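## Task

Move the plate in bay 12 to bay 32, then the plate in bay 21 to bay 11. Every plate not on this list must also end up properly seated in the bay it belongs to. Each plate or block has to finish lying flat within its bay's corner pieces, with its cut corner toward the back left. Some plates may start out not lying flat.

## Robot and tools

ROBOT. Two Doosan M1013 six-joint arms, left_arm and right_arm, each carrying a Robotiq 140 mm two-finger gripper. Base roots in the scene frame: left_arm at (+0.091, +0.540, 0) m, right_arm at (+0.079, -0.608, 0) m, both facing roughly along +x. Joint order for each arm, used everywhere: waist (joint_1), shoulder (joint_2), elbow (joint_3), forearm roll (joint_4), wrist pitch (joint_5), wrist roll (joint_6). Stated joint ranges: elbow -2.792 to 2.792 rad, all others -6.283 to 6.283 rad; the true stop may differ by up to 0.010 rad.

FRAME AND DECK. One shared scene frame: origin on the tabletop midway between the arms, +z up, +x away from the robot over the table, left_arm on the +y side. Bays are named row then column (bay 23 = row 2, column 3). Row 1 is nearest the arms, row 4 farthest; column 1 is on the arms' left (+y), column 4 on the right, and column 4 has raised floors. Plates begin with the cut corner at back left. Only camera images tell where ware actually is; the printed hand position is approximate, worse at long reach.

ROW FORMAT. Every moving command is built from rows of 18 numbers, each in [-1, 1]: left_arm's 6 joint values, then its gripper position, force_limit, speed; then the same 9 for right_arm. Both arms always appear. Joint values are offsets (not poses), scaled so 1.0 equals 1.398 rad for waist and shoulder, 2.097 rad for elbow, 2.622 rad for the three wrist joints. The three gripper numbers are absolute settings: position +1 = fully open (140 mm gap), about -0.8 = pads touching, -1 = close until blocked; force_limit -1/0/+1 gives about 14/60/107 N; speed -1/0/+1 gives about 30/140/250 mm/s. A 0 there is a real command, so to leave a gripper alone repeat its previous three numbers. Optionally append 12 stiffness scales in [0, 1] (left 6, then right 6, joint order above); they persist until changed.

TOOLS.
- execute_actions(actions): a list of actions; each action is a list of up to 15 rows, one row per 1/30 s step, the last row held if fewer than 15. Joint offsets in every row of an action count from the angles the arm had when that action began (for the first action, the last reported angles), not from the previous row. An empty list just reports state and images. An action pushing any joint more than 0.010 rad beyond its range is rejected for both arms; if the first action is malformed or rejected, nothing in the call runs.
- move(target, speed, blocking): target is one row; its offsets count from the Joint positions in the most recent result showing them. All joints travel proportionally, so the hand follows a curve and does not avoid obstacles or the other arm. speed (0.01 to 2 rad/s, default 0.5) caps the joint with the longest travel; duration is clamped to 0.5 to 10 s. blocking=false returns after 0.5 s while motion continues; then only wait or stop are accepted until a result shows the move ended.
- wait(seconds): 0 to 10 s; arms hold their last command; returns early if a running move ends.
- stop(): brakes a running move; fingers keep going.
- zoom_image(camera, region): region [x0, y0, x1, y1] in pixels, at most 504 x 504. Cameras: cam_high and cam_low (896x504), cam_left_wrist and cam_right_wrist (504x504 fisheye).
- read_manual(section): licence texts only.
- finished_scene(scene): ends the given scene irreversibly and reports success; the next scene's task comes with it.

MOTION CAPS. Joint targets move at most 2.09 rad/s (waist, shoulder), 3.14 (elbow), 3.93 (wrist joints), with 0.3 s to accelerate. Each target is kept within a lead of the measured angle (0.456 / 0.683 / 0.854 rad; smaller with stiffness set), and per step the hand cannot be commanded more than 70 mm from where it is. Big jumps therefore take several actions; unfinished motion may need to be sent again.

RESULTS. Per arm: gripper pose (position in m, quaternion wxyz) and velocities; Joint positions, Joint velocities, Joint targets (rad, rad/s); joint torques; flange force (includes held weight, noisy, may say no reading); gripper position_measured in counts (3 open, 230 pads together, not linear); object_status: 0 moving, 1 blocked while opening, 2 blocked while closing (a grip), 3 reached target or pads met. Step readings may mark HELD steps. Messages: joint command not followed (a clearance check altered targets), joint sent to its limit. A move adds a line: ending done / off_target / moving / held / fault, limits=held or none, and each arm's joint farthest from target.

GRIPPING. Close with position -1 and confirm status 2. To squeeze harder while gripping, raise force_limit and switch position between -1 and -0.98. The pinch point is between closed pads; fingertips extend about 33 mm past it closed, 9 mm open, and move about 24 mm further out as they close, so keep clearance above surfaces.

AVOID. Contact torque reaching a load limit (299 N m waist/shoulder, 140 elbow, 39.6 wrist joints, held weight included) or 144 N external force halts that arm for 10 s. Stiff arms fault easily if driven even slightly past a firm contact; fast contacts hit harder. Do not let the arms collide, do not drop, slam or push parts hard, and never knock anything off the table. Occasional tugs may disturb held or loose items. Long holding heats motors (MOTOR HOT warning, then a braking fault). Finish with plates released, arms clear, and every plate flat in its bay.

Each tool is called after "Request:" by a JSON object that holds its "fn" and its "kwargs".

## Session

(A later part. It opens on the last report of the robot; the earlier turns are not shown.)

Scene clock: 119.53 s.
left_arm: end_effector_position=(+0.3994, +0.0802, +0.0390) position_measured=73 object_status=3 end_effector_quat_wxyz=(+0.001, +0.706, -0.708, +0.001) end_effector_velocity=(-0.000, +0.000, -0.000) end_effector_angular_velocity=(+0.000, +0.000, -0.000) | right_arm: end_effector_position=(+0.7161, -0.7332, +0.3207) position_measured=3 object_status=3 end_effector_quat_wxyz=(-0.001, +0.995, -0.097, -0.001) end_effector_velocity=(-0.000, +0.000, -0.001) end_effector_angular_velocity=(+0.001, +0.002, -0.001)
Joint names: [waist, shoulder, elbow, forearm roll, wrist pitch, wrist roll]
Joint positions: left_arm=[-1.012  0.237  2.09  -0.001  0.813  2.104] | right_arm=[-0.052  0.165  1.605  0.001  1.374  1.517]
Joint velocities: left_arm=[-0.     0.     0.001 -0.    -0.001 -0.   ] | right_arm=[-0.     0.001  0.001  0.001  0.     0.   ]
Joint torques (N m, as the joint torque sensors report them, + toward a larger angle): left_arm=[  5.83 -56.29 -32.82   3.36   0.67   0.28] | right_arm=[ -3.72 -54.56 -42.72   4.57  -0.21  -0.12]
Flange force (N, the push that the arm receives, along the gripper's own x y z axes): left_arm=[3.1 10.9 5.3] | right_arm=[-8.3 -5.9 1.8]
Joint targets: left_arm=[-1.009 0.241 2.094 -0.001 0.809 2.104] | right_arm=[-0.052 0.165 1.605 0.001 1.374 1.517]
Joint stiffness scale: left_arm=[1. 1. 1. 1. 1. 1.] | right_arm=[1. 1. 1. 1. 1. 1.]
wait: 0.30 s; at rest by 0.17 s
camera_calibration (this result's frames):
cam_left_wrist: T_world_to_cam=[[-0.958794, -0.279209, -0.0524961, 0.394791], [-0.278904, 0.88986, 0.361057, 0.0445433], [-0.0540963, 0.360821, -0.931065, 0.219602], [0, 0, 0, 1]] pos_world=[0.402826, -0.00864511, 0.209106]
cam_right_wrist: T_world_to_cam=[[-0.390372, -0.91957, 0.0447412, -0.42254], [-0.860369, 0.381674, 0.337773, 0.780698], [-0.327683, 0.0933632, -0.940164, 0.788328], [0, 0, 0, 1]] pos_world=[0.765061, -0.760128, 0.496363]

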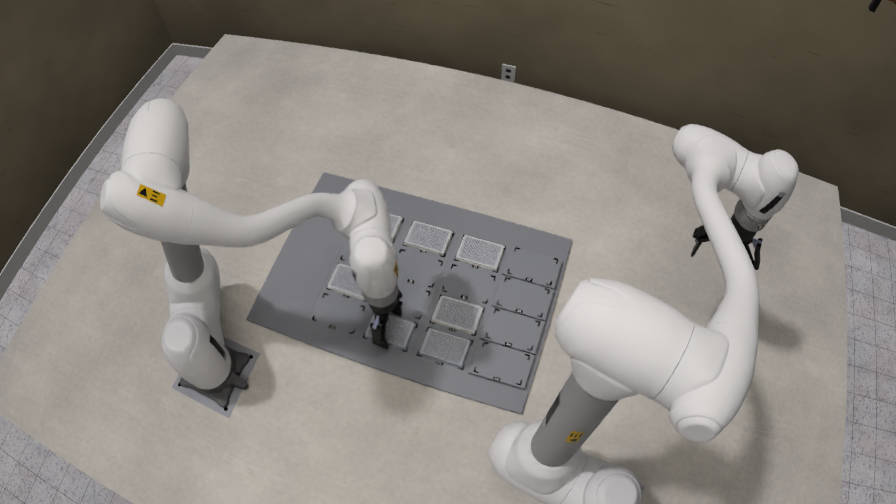

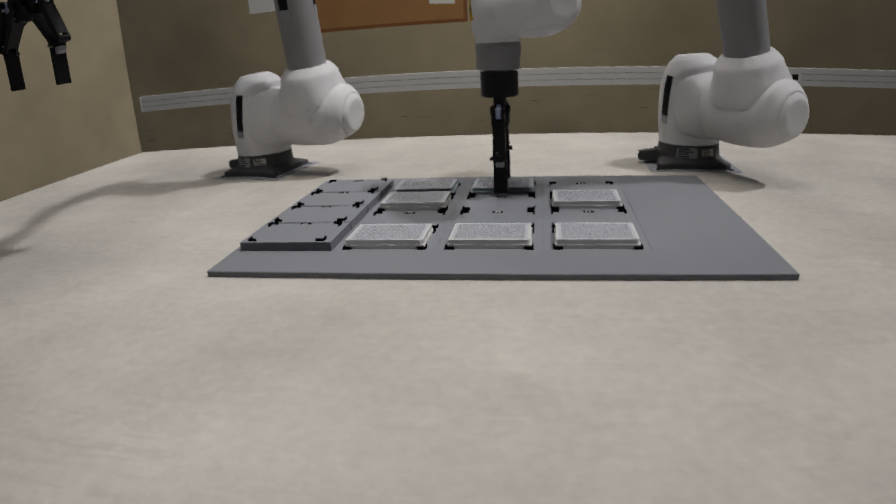

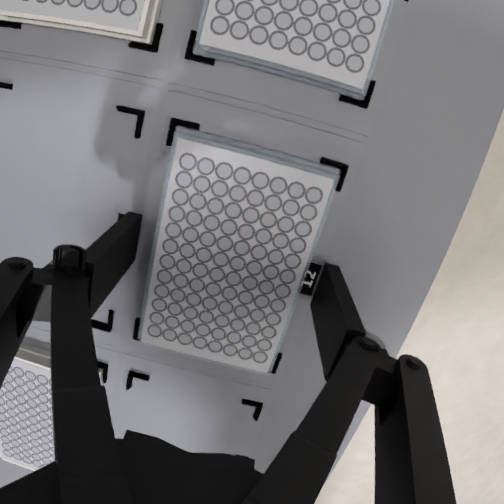

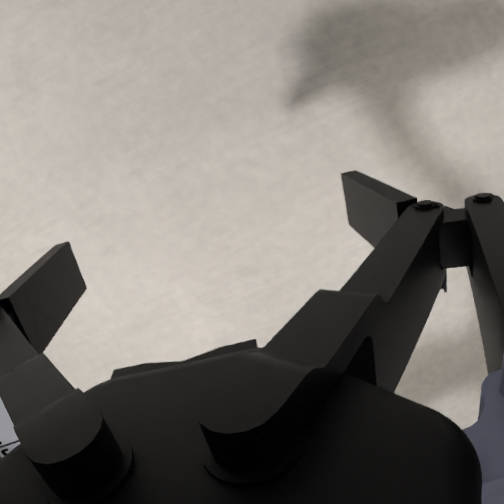

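Request:
{"fn": "execute_actions", "kwargs": {"actions": [[[0,0,0,0,0,0,-1,0.2,-0.7,0,0,0,0,0,0,1,0,0]]]}}

Request:
{"fn": "wait", "kwargs": {"seconds": 0.3}}

Request:
{"fn": "zoom_image", "kwargs": {"camera": "cam_left_wrist", "region": [160, 100, 360, 200]}}

Scene clock: 126.27 s.
left_arm: end_effector_position=(+0.3995, +0.0801, +0.0392) position_measured=108 object_status=0 end_effector_quat_wxyz=(+0.001, +0.706, -0.708, +0.001) end_effector_velocity=(+0.001, +0.000, +0.000) end_effector_angular_velocity=(-0.000, -0.000, +0.002) | right_arm: end_effector_position=(+0.7161, -0.7332, +0.3207) position_measured=3 object_status=3 end_effector_quat_wxyz=(-0.001, +0.995, -0.097, -0.001) end_effector_velocity=(-0.001, -0.000, -0.002) end_effector_angular_velocity=(+0.001, +0.002, -0.001)
Joint names: [waist, shoulder, elbow, forearm roll, wrist pitch, wrist roll]
Joint positions: left_arm=[-1.012  0.237  2.09  -0.001  0.813  2.104] | right_arm=[-0.052  0.165  1.605  0.001  1.374  1.517]
Joint velocities: left_arm=[ 0.002  0.    -0.    -0.    -0.    -0.   ] | right_arm=[-0.001  0.001  0.002  0.    -0.     0.   ]
Joint torques (N m, as the joint torque sensors report them, + toward a larger angle): left_arm=[  6.47 -37.79 -22.49   3.12  -2.36   0.25] | right_arm=[ -2.32 -55.51 -42.44   4.59  -0.28  -0.03]
Flange force (N, the push that the arm receives, along the gripper's own x y z axes): left_arm=[-0.1 14.2 -32.1] | right_arm=[-6.2 -3.3 1.6]
Joint targets: left_arm=[-1.012 0.237 2.090 -0.001 0.813 2.104] | right_arm=[-0.052 0.165 1.605 0.001 1.374 1.517]
Joint stiffness scale: left_arm=[1. 1. 1. 1. 1. 1.] | right_arm=[1. 1. 1. 1. 1. 1.]
Step readings (joint positions):
0: left_arm=[-1.012 0.237 2.090 -0.001 0.813 2.104] | right_arm=[-0.052 0.165 1.605 0.001 1.374 1.517]
1: left_arm=[-1.012 0.237 2.090 -0.001 0.813 2.104] | right_arm=[-0.052 0.165 1.605 0.001 1.374 1.517]
2: left_arm=[-1.012 0.237 2.090 -0.001 0.813 2.104] | right_arm=[-0.052 0.165 1.605 0.001 1.374 1.517]
4: left_arm=[-1.012 0.237 2.090 -0.001 0.813 2.104] | right_arm=[-0.052 0.165 1.605 0.001 1.374 1.517]
8: left_arm=[-1.012 0.237 2.090 -0.001 0.813 2.104] | right_arm=[-0.052 0.165 1.605 0.001 1.374 1.517]
15: Joint positions above
camera_calibration (this result's frames):
cam_left_wrist: T_world_to_cam=[[-0.958783, -0.279235, -0.0525672, 0.394838], [-0.278969, 0.889947, 0.360791, 0.0446006], [-0.0539637, 0.360585, -0.931164, 0.219804], [0, 0, 0, 1]] pos_world=[0.402867, -0.00869772, 0.209338]
cam_right_wrist: T_world_to_cam=[[-0.390372, -0.91957, 0.044741, -0.42254], [-0.860369, 0.381674, 0.337773, 0.780698], [-0.327682, 0.0933633, -0.940164, 0.788328], [0, 0, 0, 1]] pos_world=[0.765061, -0.760128, 0.496363]

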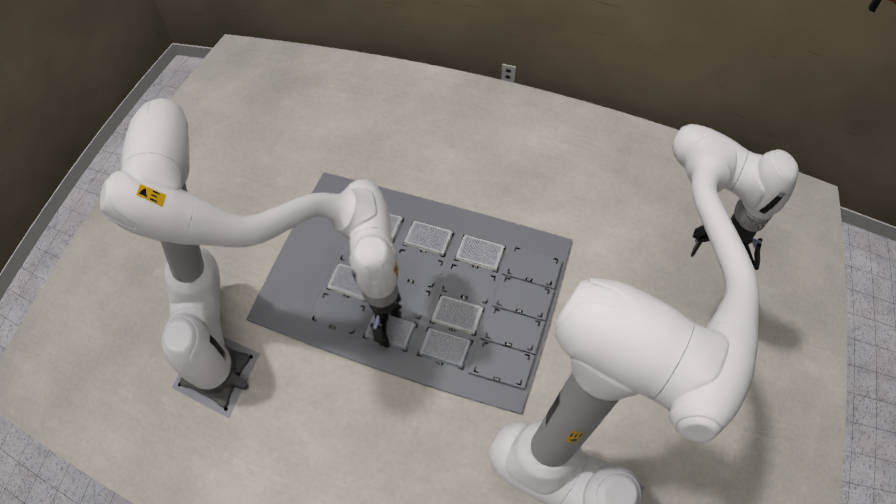

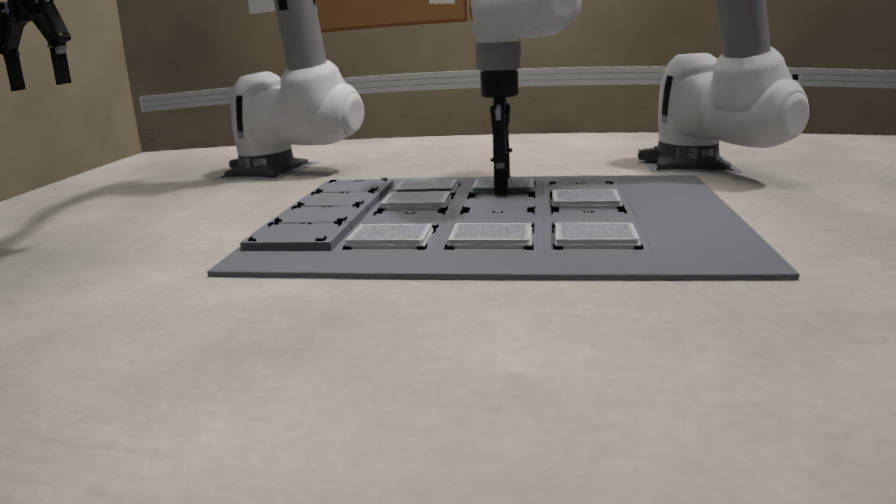

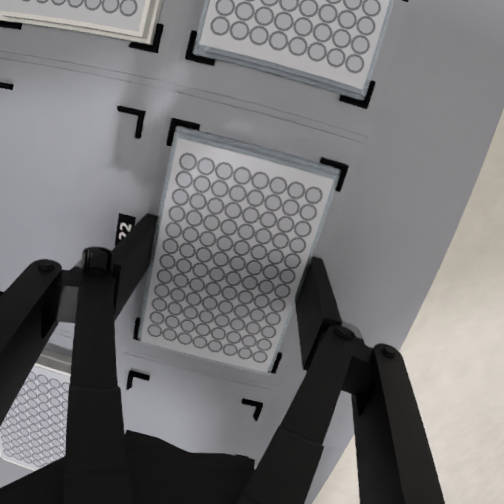

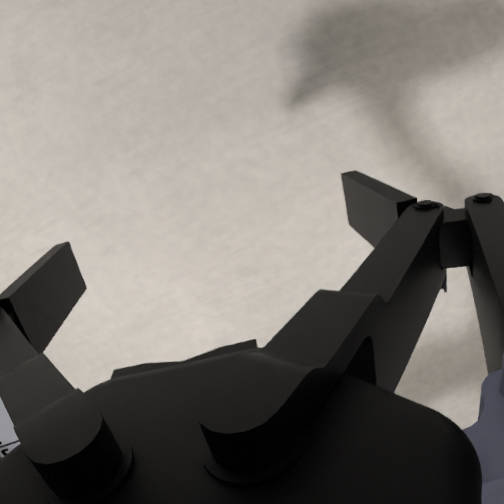

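Scene clock: 126.57 s.
left_arm: end_effector_position=(+0.3995, +0.0801, +0.0392) position_measured=108 object_status=2 end_effector_quat_wxyz=(+0.001, +0.706, -0.708, +0.001) end_effector_velocity=(-0.000, -0.000, +0.000) end_effector_angular_velocity=(-0.001, +0.001, +0.001) | right_arm: end_effector_position=(+0.7161, -0.7332, +0.3207) position_measured=3 object_status=3 end_effector_quat_wxyz=(-0.001, +0.995, -0.097, -0.001) end_effector_velocity=(-0.001, -0.001, -0.001) end_effector_angular_velocity=(-0.002, +0.003, +0.001)
Joint names: [waist, shoulder, elbow, forearm roll, wrist pitch, wrist roll]
Joint positions: left_arm=[-1.012  0.237  2.09  -0.001  0.813  2.104] | right_arm=[-0.052  0.165  1.605  0.001  1.374  1.517]
Joint velocities: left_arm=[-0.     0.    -0.    -0.002 -0.     0.   ] | right_arm=[ 0.     0.     0.002 -0.002 -0.    -0.   ]
Joint torques (N m, as the joint torque sensors report them, + toward a larger angle): left_arm=[  6.07 -36.51 -23.53   3.22  -2.4    0.11] | right_arm=[ -1.17 -54.7  -42.47   4.43  -0.2   -0.07]
Flange force (N, the push that the arm receives, along the gripper's own x y z axes): left_arm=[-3.3 15.8 -32.8] | right_arm=[-7.9 -2.0 1.3]
Joint targets: left_arm=[-1.012 0.237 2.090 -0.001 0.813 2.104] | right_arm=[-0.052 0.165 1.605 0.001 1.374 1.517]
Joint stiffness scale: left_arm=[1. 1. 1. 1. 1. 1.] | right_arm=[1. 1. 1. 1. 1. 1.]
wait: 0.30 s; at rest by 0.17 s
camera_calibration (this result's frames):
cam_left_wrist: T_world_to_cam=[[-0.958783, -0.279236, -0.052567, 0.394837], [-0.278969, 0.889947, 0.360791, 0.0446006], [-0.0539639, 0.360585, -0.931164, 0.219804], [0, 0, 0, 1]] pos_world=[0.402867, -0.00869773, 0.209338]
cam_right_wrist: T_world_to_cam=[[-0.390372, -0.919569, 0.0447411, -0.42254], [-0.860368, 0.381674, 0.337773, 0.780698], [-0.327682, 0.0933634, -0.940164, 0.788328], [0, 0, 0, 1]] pos_world=[0.765061, -0.760128, 0.496363]

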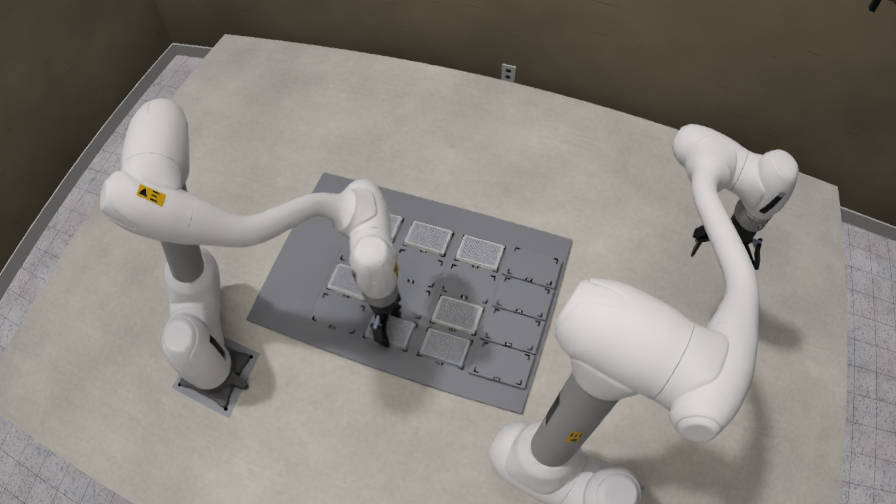

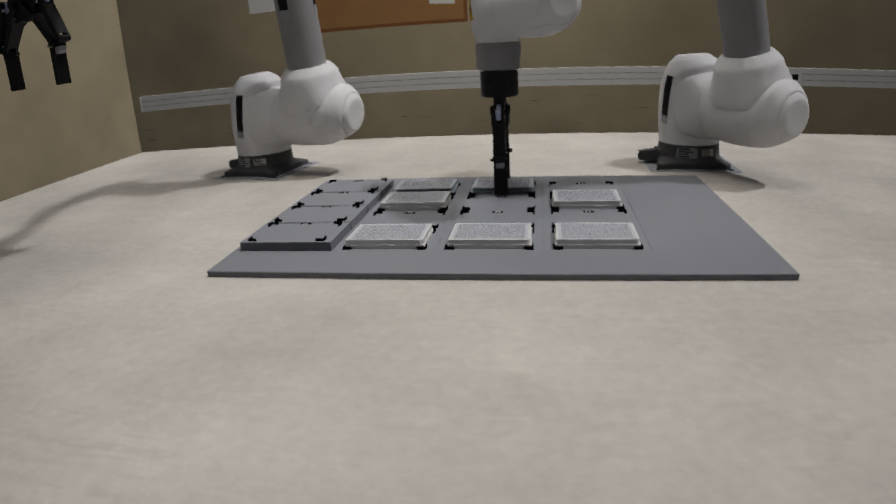

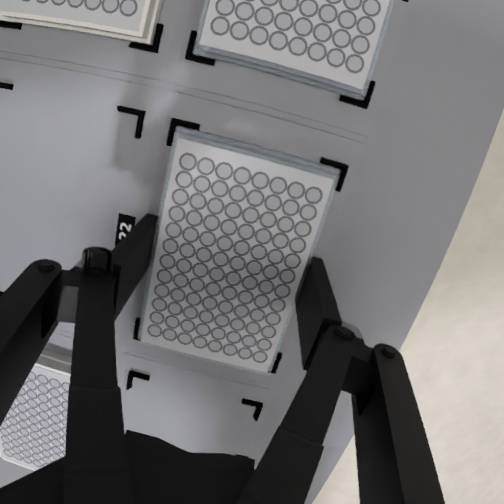

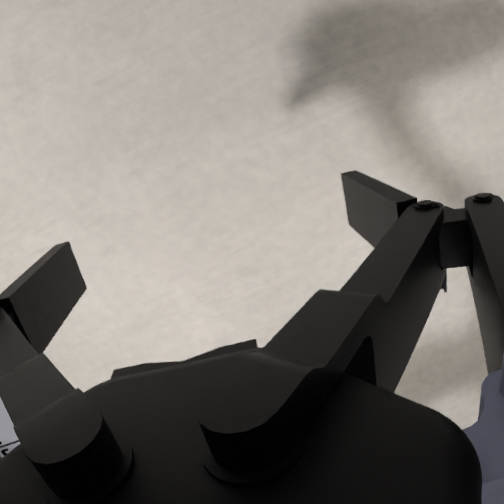

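Region (160, 100, 360, 200) of cam_left_wrist's 504x504 image, scaled by 2.520, with more detail than that image has.

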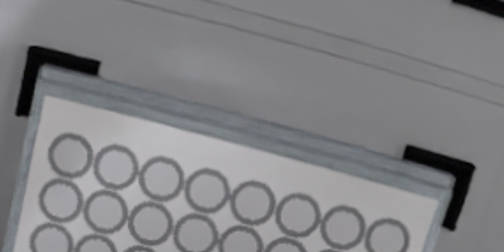

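Request:
{"fn": "execute_actions", "kwargs": {"actions": [[[0,-0.0017,-0.0008,0,0.0015,0,-1,0.2,-0.7,0,0,0,0,0,0,1,0,0],[0,-0.0035,-0.0016,0,0.003,0,-1,0.2,-0.7,0,0,0,0,0,0,1,0,0],[0,-0.0052,-0.0025,0,0.0044,0,-1,0.2,-0.7,0,0,0,0,0,0,1,0,0],[0,-0.0069,-0.0033,0,0.0059,0,-1,0.2,-0.7,0,0,0,0,0,0,1,0,0],[0,-0.0086,-0.0041,0,0.0073,0,-1,0.2,-0.7,0,0,0,0,0,0,1,0,0],[0,-0.0104,-0.0049,0,0.0088,0,-1,0.2,-0.7,0,0,0,0,0,0,1,0,0],[0,-0.0121,-0.0057,0,0.0102,0,-1,0.2,-0.7,0,0,0,0,0,0,1,0,0],[0,-0.0138,-0.0065,0,0.0117,0,-1,0.2,-0.7,0,0,0,0,0,0,1,0,0]]]}}

Request:
{"fn": "wait", "kwargs": {"seconds": 0.2}}

Request:
{"fn": "zoom_image", "kwargs": {"camera": "cam_left_wrist", "region": [160, 100, 360, 200]}}

Scene clock: 148.43 s.
left_arm: end_effector_position=(+0.3993, +0.0803, +0.0512) position_measured=109 object_status=2 end_effector_quat_wxyz=(+0.000, +0.706, -0.708, +0.000) end_effector_velocity=(-0.000, -0.000, +0.006) end_effector_angular_velocity=(+0.001, +0.001, +0.001) | right_arm: end_effector_position=(+0.7161, -0.7332, +0.3207) position_measured=3 object_status=3 end_effector_quat_wxyz=(-0.001, +0.995, -0.097, -0.001) end_effector_velocity=(+0.000, -0.000, +0.001) end_effector_angular_velocity=(-0.001, -0.002, +0.000)
Joint names: [waist, shoulder, elbow, forearm roll, wrist pitch, wrist roll]
Joint positions: left_arm=[-1.012  0.222  2.081 -0.001  0.838  2.104] | right_arm=[-0.052  0.165  1.605  0.001  1.374  1.517]
Joint velocities: left_arm=[ 0.    -0.007 -0.005 -0.001  0.013  0.   ] | right_arm=[ 0.    -0.001 -0.001 -0.    -0.    -0.   ]
Joint torques (N m, as the joint torque sensors report them, + toward a larger angle): left_arm=[  7.35 -55.29 -32.52   3.31   0.77   0.1 ] | right_arm=[ -2.27 -56.46 -42.44   4.5   -0.28  -0.13]
Flange force (N, the push that the arm receives, along the gripper's own x y z axes): left_arm=[6.4 12.0 5.4] | right_arm=[-5.1 -3.6 1.0]
Joint targets: left_arm=[-1.012 0.218 2.076 -0.001 0.844 2.104] | right_arm=[-0.052 0.165 1.605 0.001 1.374 1.517]
Joint stiffness scale: left_arm=[1. 1. 1. 1. 1. 1.] | right_arm=[1. 1. 1. 1. 1. 1.]
Step readings (joint positions):
0: left_arm=[-1.012 0.237 2.090 -0.001 0.813 2.104] | right_arm=[-0.052 0.165 1.605 0.001 1.374 1.517]
1: left_arm=[-1.012 0.237 2.090 -0.001 0.814 2.104] | right_arm=[-0.052 0.165 1.605 0.001 1.374 1.517]
2: left_arm=[-1.012 0.236 2.090 -0.001 0.814 2.104] | right_arm=[-0.052 0.165 1.605 0.001 1.374 1.517]
4: left_arm=[-1.012 0.235 2.089 -0.001 0.817 2.104] | right_arm=[-0.052 0.165 1.605 0.001 1.374 1.517]
8: left_arm=[-1.012 0.229 2.085 -0.001 0.828 2.104] | right_arm=[-0.052 0.165 1.605 0.001 1.374 1.517]
15: Joint positions above
camera_calibration (this result's frames):
cam_left_wrist: T_world_to_cam=[[-0.958815, -0.279174, -0.0523126, 0.395397], [-0.278769, 0.889652, 0.361673, 0.0399196], [-0.0544294, 0.36136, -0.930836, 0.231045], [0, 0, 0, 1]] pos_world=[0.402817, -0.00862046, 0.221311]
cam_right_wrist: T_world_to_cam=[[-0.390372, -0.91957, 0.0447411, -0.42254], [-0.860369, 0.381674, 0.337773, 0.780698], [-0.327683, 0.0933633, -0.940164, 0.788328], [0, 0, 0, 1]] pos_world=[0.765061, -0.760128, 0.496363]

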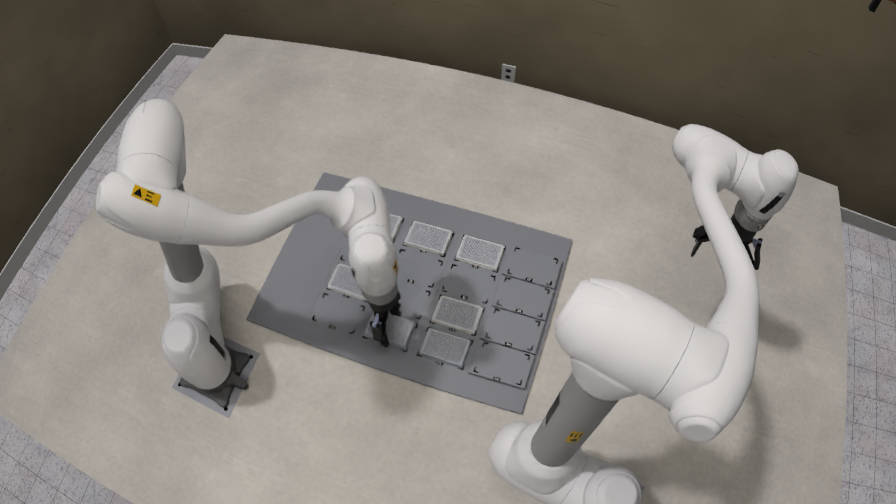

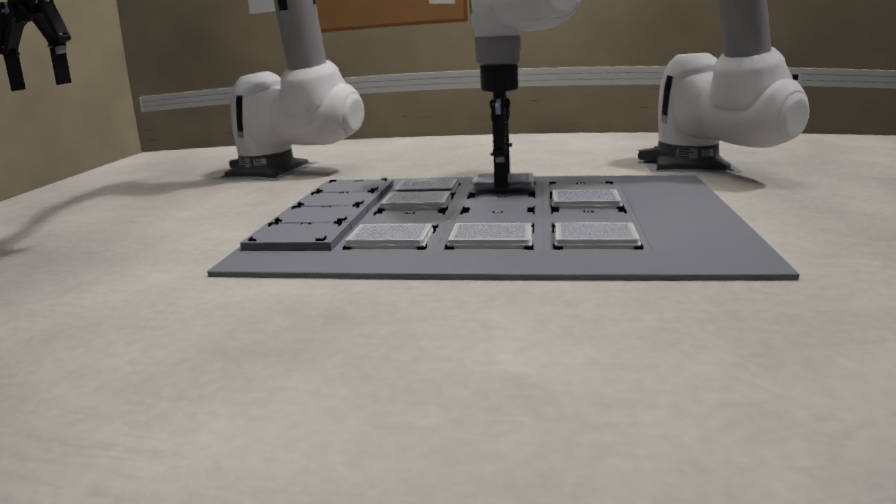

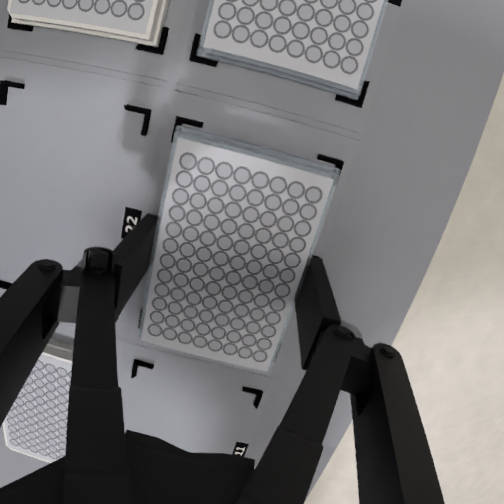

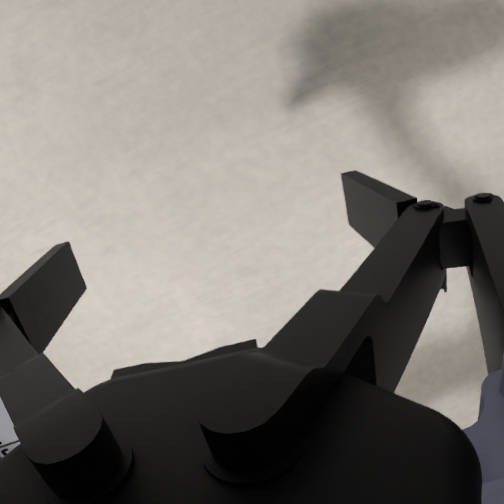

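Scene clock: 148.63 s.
left_arm: end_effector_position=(+0.3993, +0.0804, +0.0517) position_measured=109 object_status=2 end_effector_quat_wxyz=(+0.000, +0.706, -0.708, +0.000) end_effector_velocity=(-0.001, +0.000, +0.000) end_effector_angular_velocity=(+0.001, +0.002, +0.000) | right_arm: end_effector_position=(+0.7161, -0.7332, +0.3207) position_measured=3 object_status=3 end_effector_quat_wxyz=(-0.001, +0.995, -0.097, -0.001) end_effector_velocity=(+0.000, -0.000, +0.001) end_effector_angular_velocity=(-0.001, -0.001, +0.001)
Joint names: [waist, shoulder, elbow, forearm roll, wrist pitch, wrist roll]
Joint positions: left_arm=[-1.012  0.221  2.08  -0.001  0.84   2.104] | right_arm=[-0.052  0.165  1.605  0.001  1.374  1.517]
Joint velocities: left_arm=[-0.001 -0.001 -0.    -0.001  0.002  0.   ] | right_arm=[ 0.    -0.    -0.001 -0.001 -0.    -0.   ]
Joint torques (N m, as the joint torque sensors report them, + toward a larger angle): left_arm=[  6.09 -57.57 -33.1    3.2    0.68   0.14] | right_arm=[ -3.15 -55.82 -42.19   4.59  -0.25   0.05]
Flange force (N, the push that the arm receives, along the gripper's own x y z axes): left_arm=[6.7 9.1 7.9] | right_arm=[-5.2 -4.8 1.0]
Joint targets: left_arm=[-1.012 0.218 2.076 -0.001 0.844 2.104] | right_arm=[-0.052 0.165 1.605 0.001 1.374 1.517]
Joint stiffness scale: left_arm=[1. 1. 1. 1. 1. 1.] | right_arm=[1. 1. 1. 1. 1. 1.]
wait: 0.20 s; at rest by 0.17 s
camera_calibration (this result's frames):
cam_left_wrist: T_world_to_cam=[[-0.958824, -0.279158, -0.0522303, 0.395392], [-0.278706, 0.889548, 0.361977, 0.0396302], [-0.0545871, 0.361629, -0.930723, 0.231457], [0, 0, 0, 1]] pos_world=[0.402791, -0.00857767, 0.221729]
cam_right_wrist: T_world_to_cam=[[-0.390372, -0.919569, 0.0447411, -0.42254], [-0.860368, 0.381674, 0.337773, 0.780698], [-0.327683, 0.0933634, -0.940163, 0.788328], [0, 0, 0, 1]] pos_world=[0.765061, -0.760128, 0.496363]

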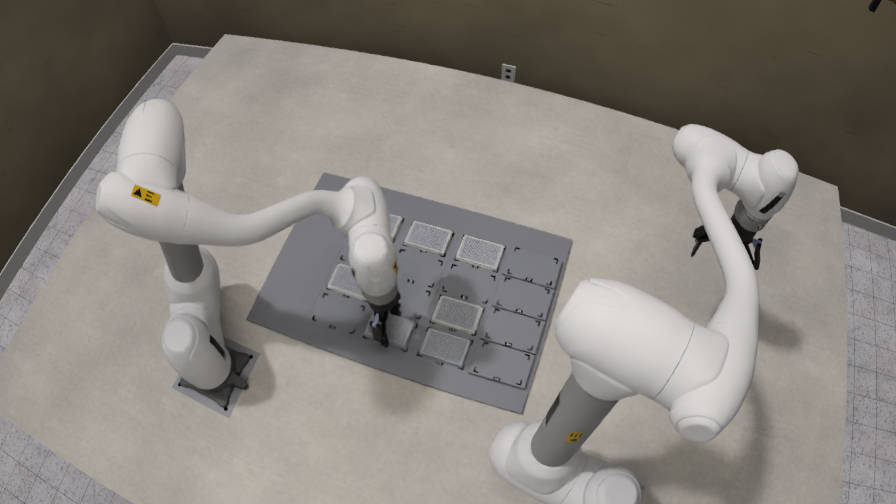

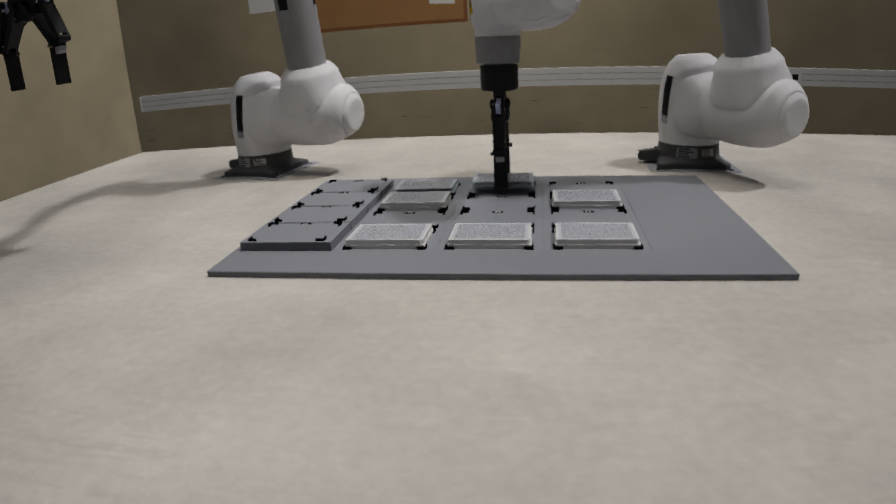

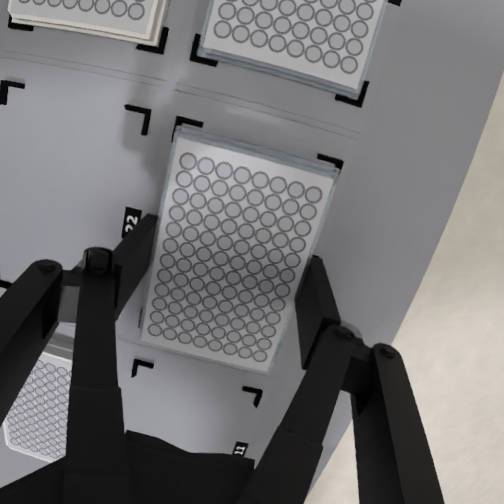

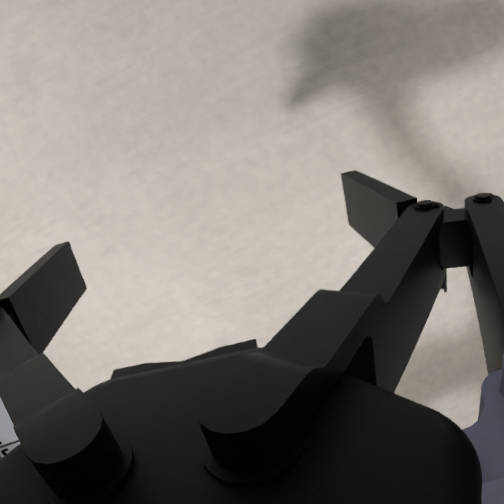

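Region (160, 100, 360, 200) of cam_left_wrist's 504x504 image, scaled by 2.520, with more detail than that image has.

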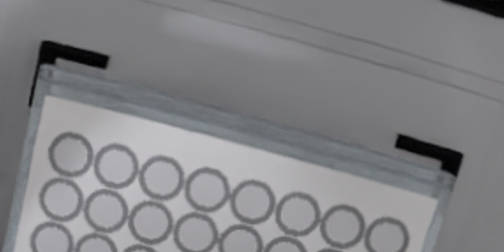

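Request:
{"fn": "move", "kwargs": {"target": [0.19546,0.1387,-0.13395,0,0.03463,0.10545,-1,0.2,-0.7,0,0,0,0,0,0,1,0,0], "speed": 0.3}}

Request:
{"fn": "zoom_image", "kwargs": {"camera": "cam_left_wrist", "region": [160, 100, 360, 200]}}

Request:
{"fn": "zoom_image", "kwargs": {"camera": "cam_left_wrist", "region": [0, 0, 220, 260]}}

Scene clock: 164.87 s.
left_arm: end_effector_position=(+0.6131, +0.0805, +0.0524) position_measured=109 object_status=2 end_effector_quat_wxyz=(+0.000, +0.706, -0.708, +0.000) end_effector_velocity=(+0.002, +0.001, -0.000) end_effector_angular_velocity=(+0.000, +0.000, +0.000) | right_arm: end_effector_position=(+0.7161, -0.7332, +0.3207) position_measured=3 object_status=3 end_effector_quat_wxyz=(-0.001, +0.995, -0.097, -0.001) end_effector_velocity=(-0.000, +0.000, -0.001) end_effector_angular_velocity=(+0.001, +0.001, -0.000)
Joint names: [waist, shoulder, elbow, forearm roll, wrist pitch, wrist roll]
Joint positions: left_arm=[-0.741  0.411  1.804 -0.001  0.926  2.374] | right_arm=[-0.052  0.165  1.605  0.001  1.374  1.517]
Joint velocities: left_arm=[ 0.003  0.001 -0.002  0.     0.001  0.003] | right_arm=[ 0.     0.     0.001  0.001 -0.    -0.   ]
Joint torques (N m, as the joint torque sensors report them, + toward a larger angle): left_arm=[  8.27 -78.05 -33.79   3.34   0.62   0.08] | right_arm=[ -2.49 -55.29 -43.19   4.46  -0.33   0.13]
Flange force (N, the push that the arm receives, along the gripper's own x y z axes): left_arm=[10.5 6.1 4.6] | right_arm=[-8.1 -3.6 2.4]
Joint targets: left_arm=[-0.739 0.415 1.799 -0.001 0.930 2.381] | right_arm=[-0.052 0.165 1.605 0.001 1.374 1.517]
Joint stiffness scale: left_arm=[1. 1. 1. 1. 1. 1.] | right_arm=[1. 1. 1. 1. 1. 1.]
move: done; limits=none; left_arm: farthest joint: the wrist roll, 0.006 radians from its target (0.276 radians at the start); right_arm: farthest joint: the waist, 0.000 radians from its target (0.000 radians at the start)
camera_calibration (this result's frames):
cam_left_wrist: T_world_to_cam=[[-0.958666, -0.279696, -0.0522495, 0.600427], [-0.279216, 0.88941, 0.361922, 0.0992759], [-0.054757, 0.361551, -0.930743, 0.243881], [0, 0, 0, 1]] pos_world=[0.616683, -0.00853537, 0.222432]
cam_right_wrist: T_world_to_cam=[[-0.390372, -0.919569, 0.0447413, -0.42254], [-0.860369, 0.381674, 0.337773, 0.780698], [-0.327682, 0.0933632, -0.940164, 0.788328], [0, 0, 0, 1]] pos_world=[0.765061, -0.760128, 0.496363]

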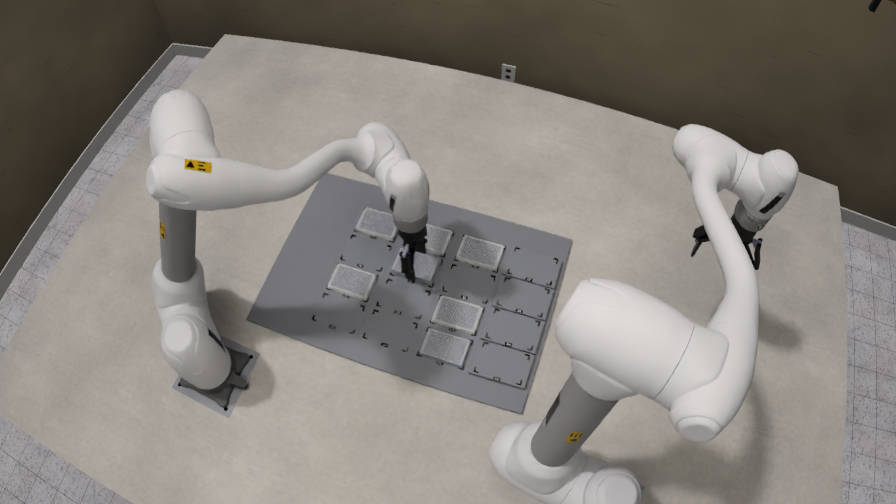

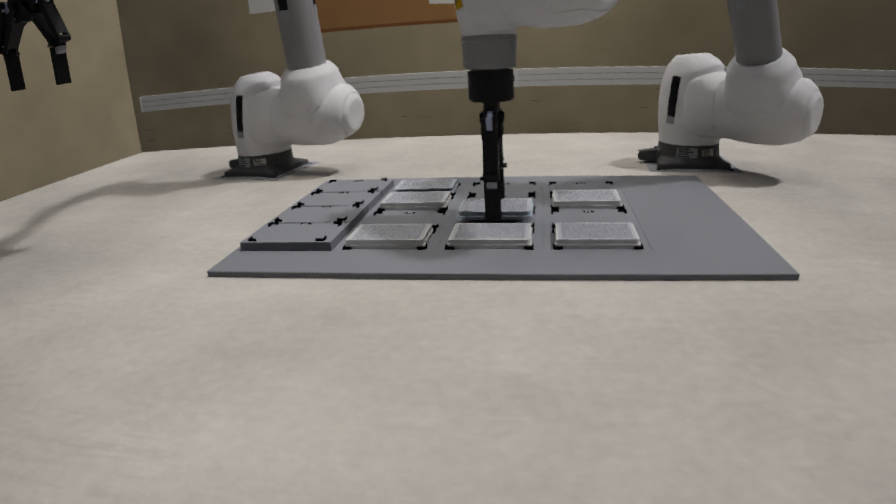

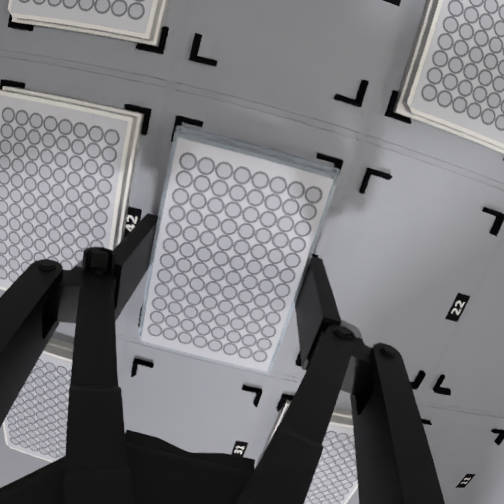

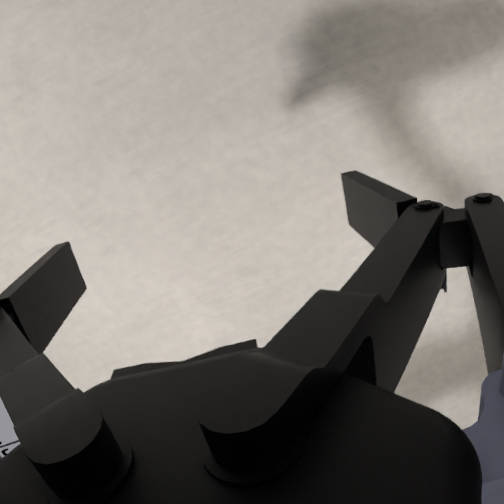

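Region (160, 100, 360, 200) of cam_left_wrist's 504x504 image, scaled by 2.520, with more detail than that image has.

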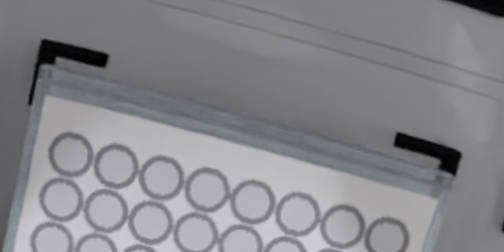

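Region (0, 0, 220, 260) of cam_left_wrist's 504x504 image, scaled by 1.938, with more detail than that image has; it fills the left 426 columns of this view, and the rest is white.

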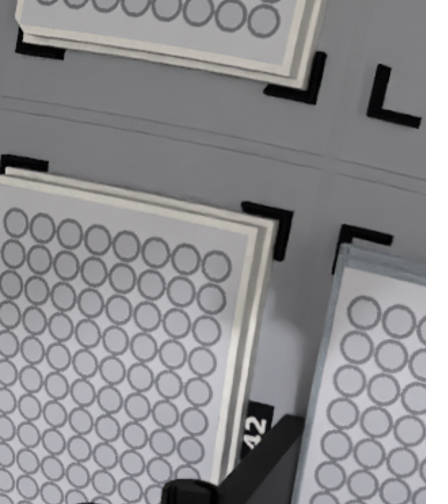

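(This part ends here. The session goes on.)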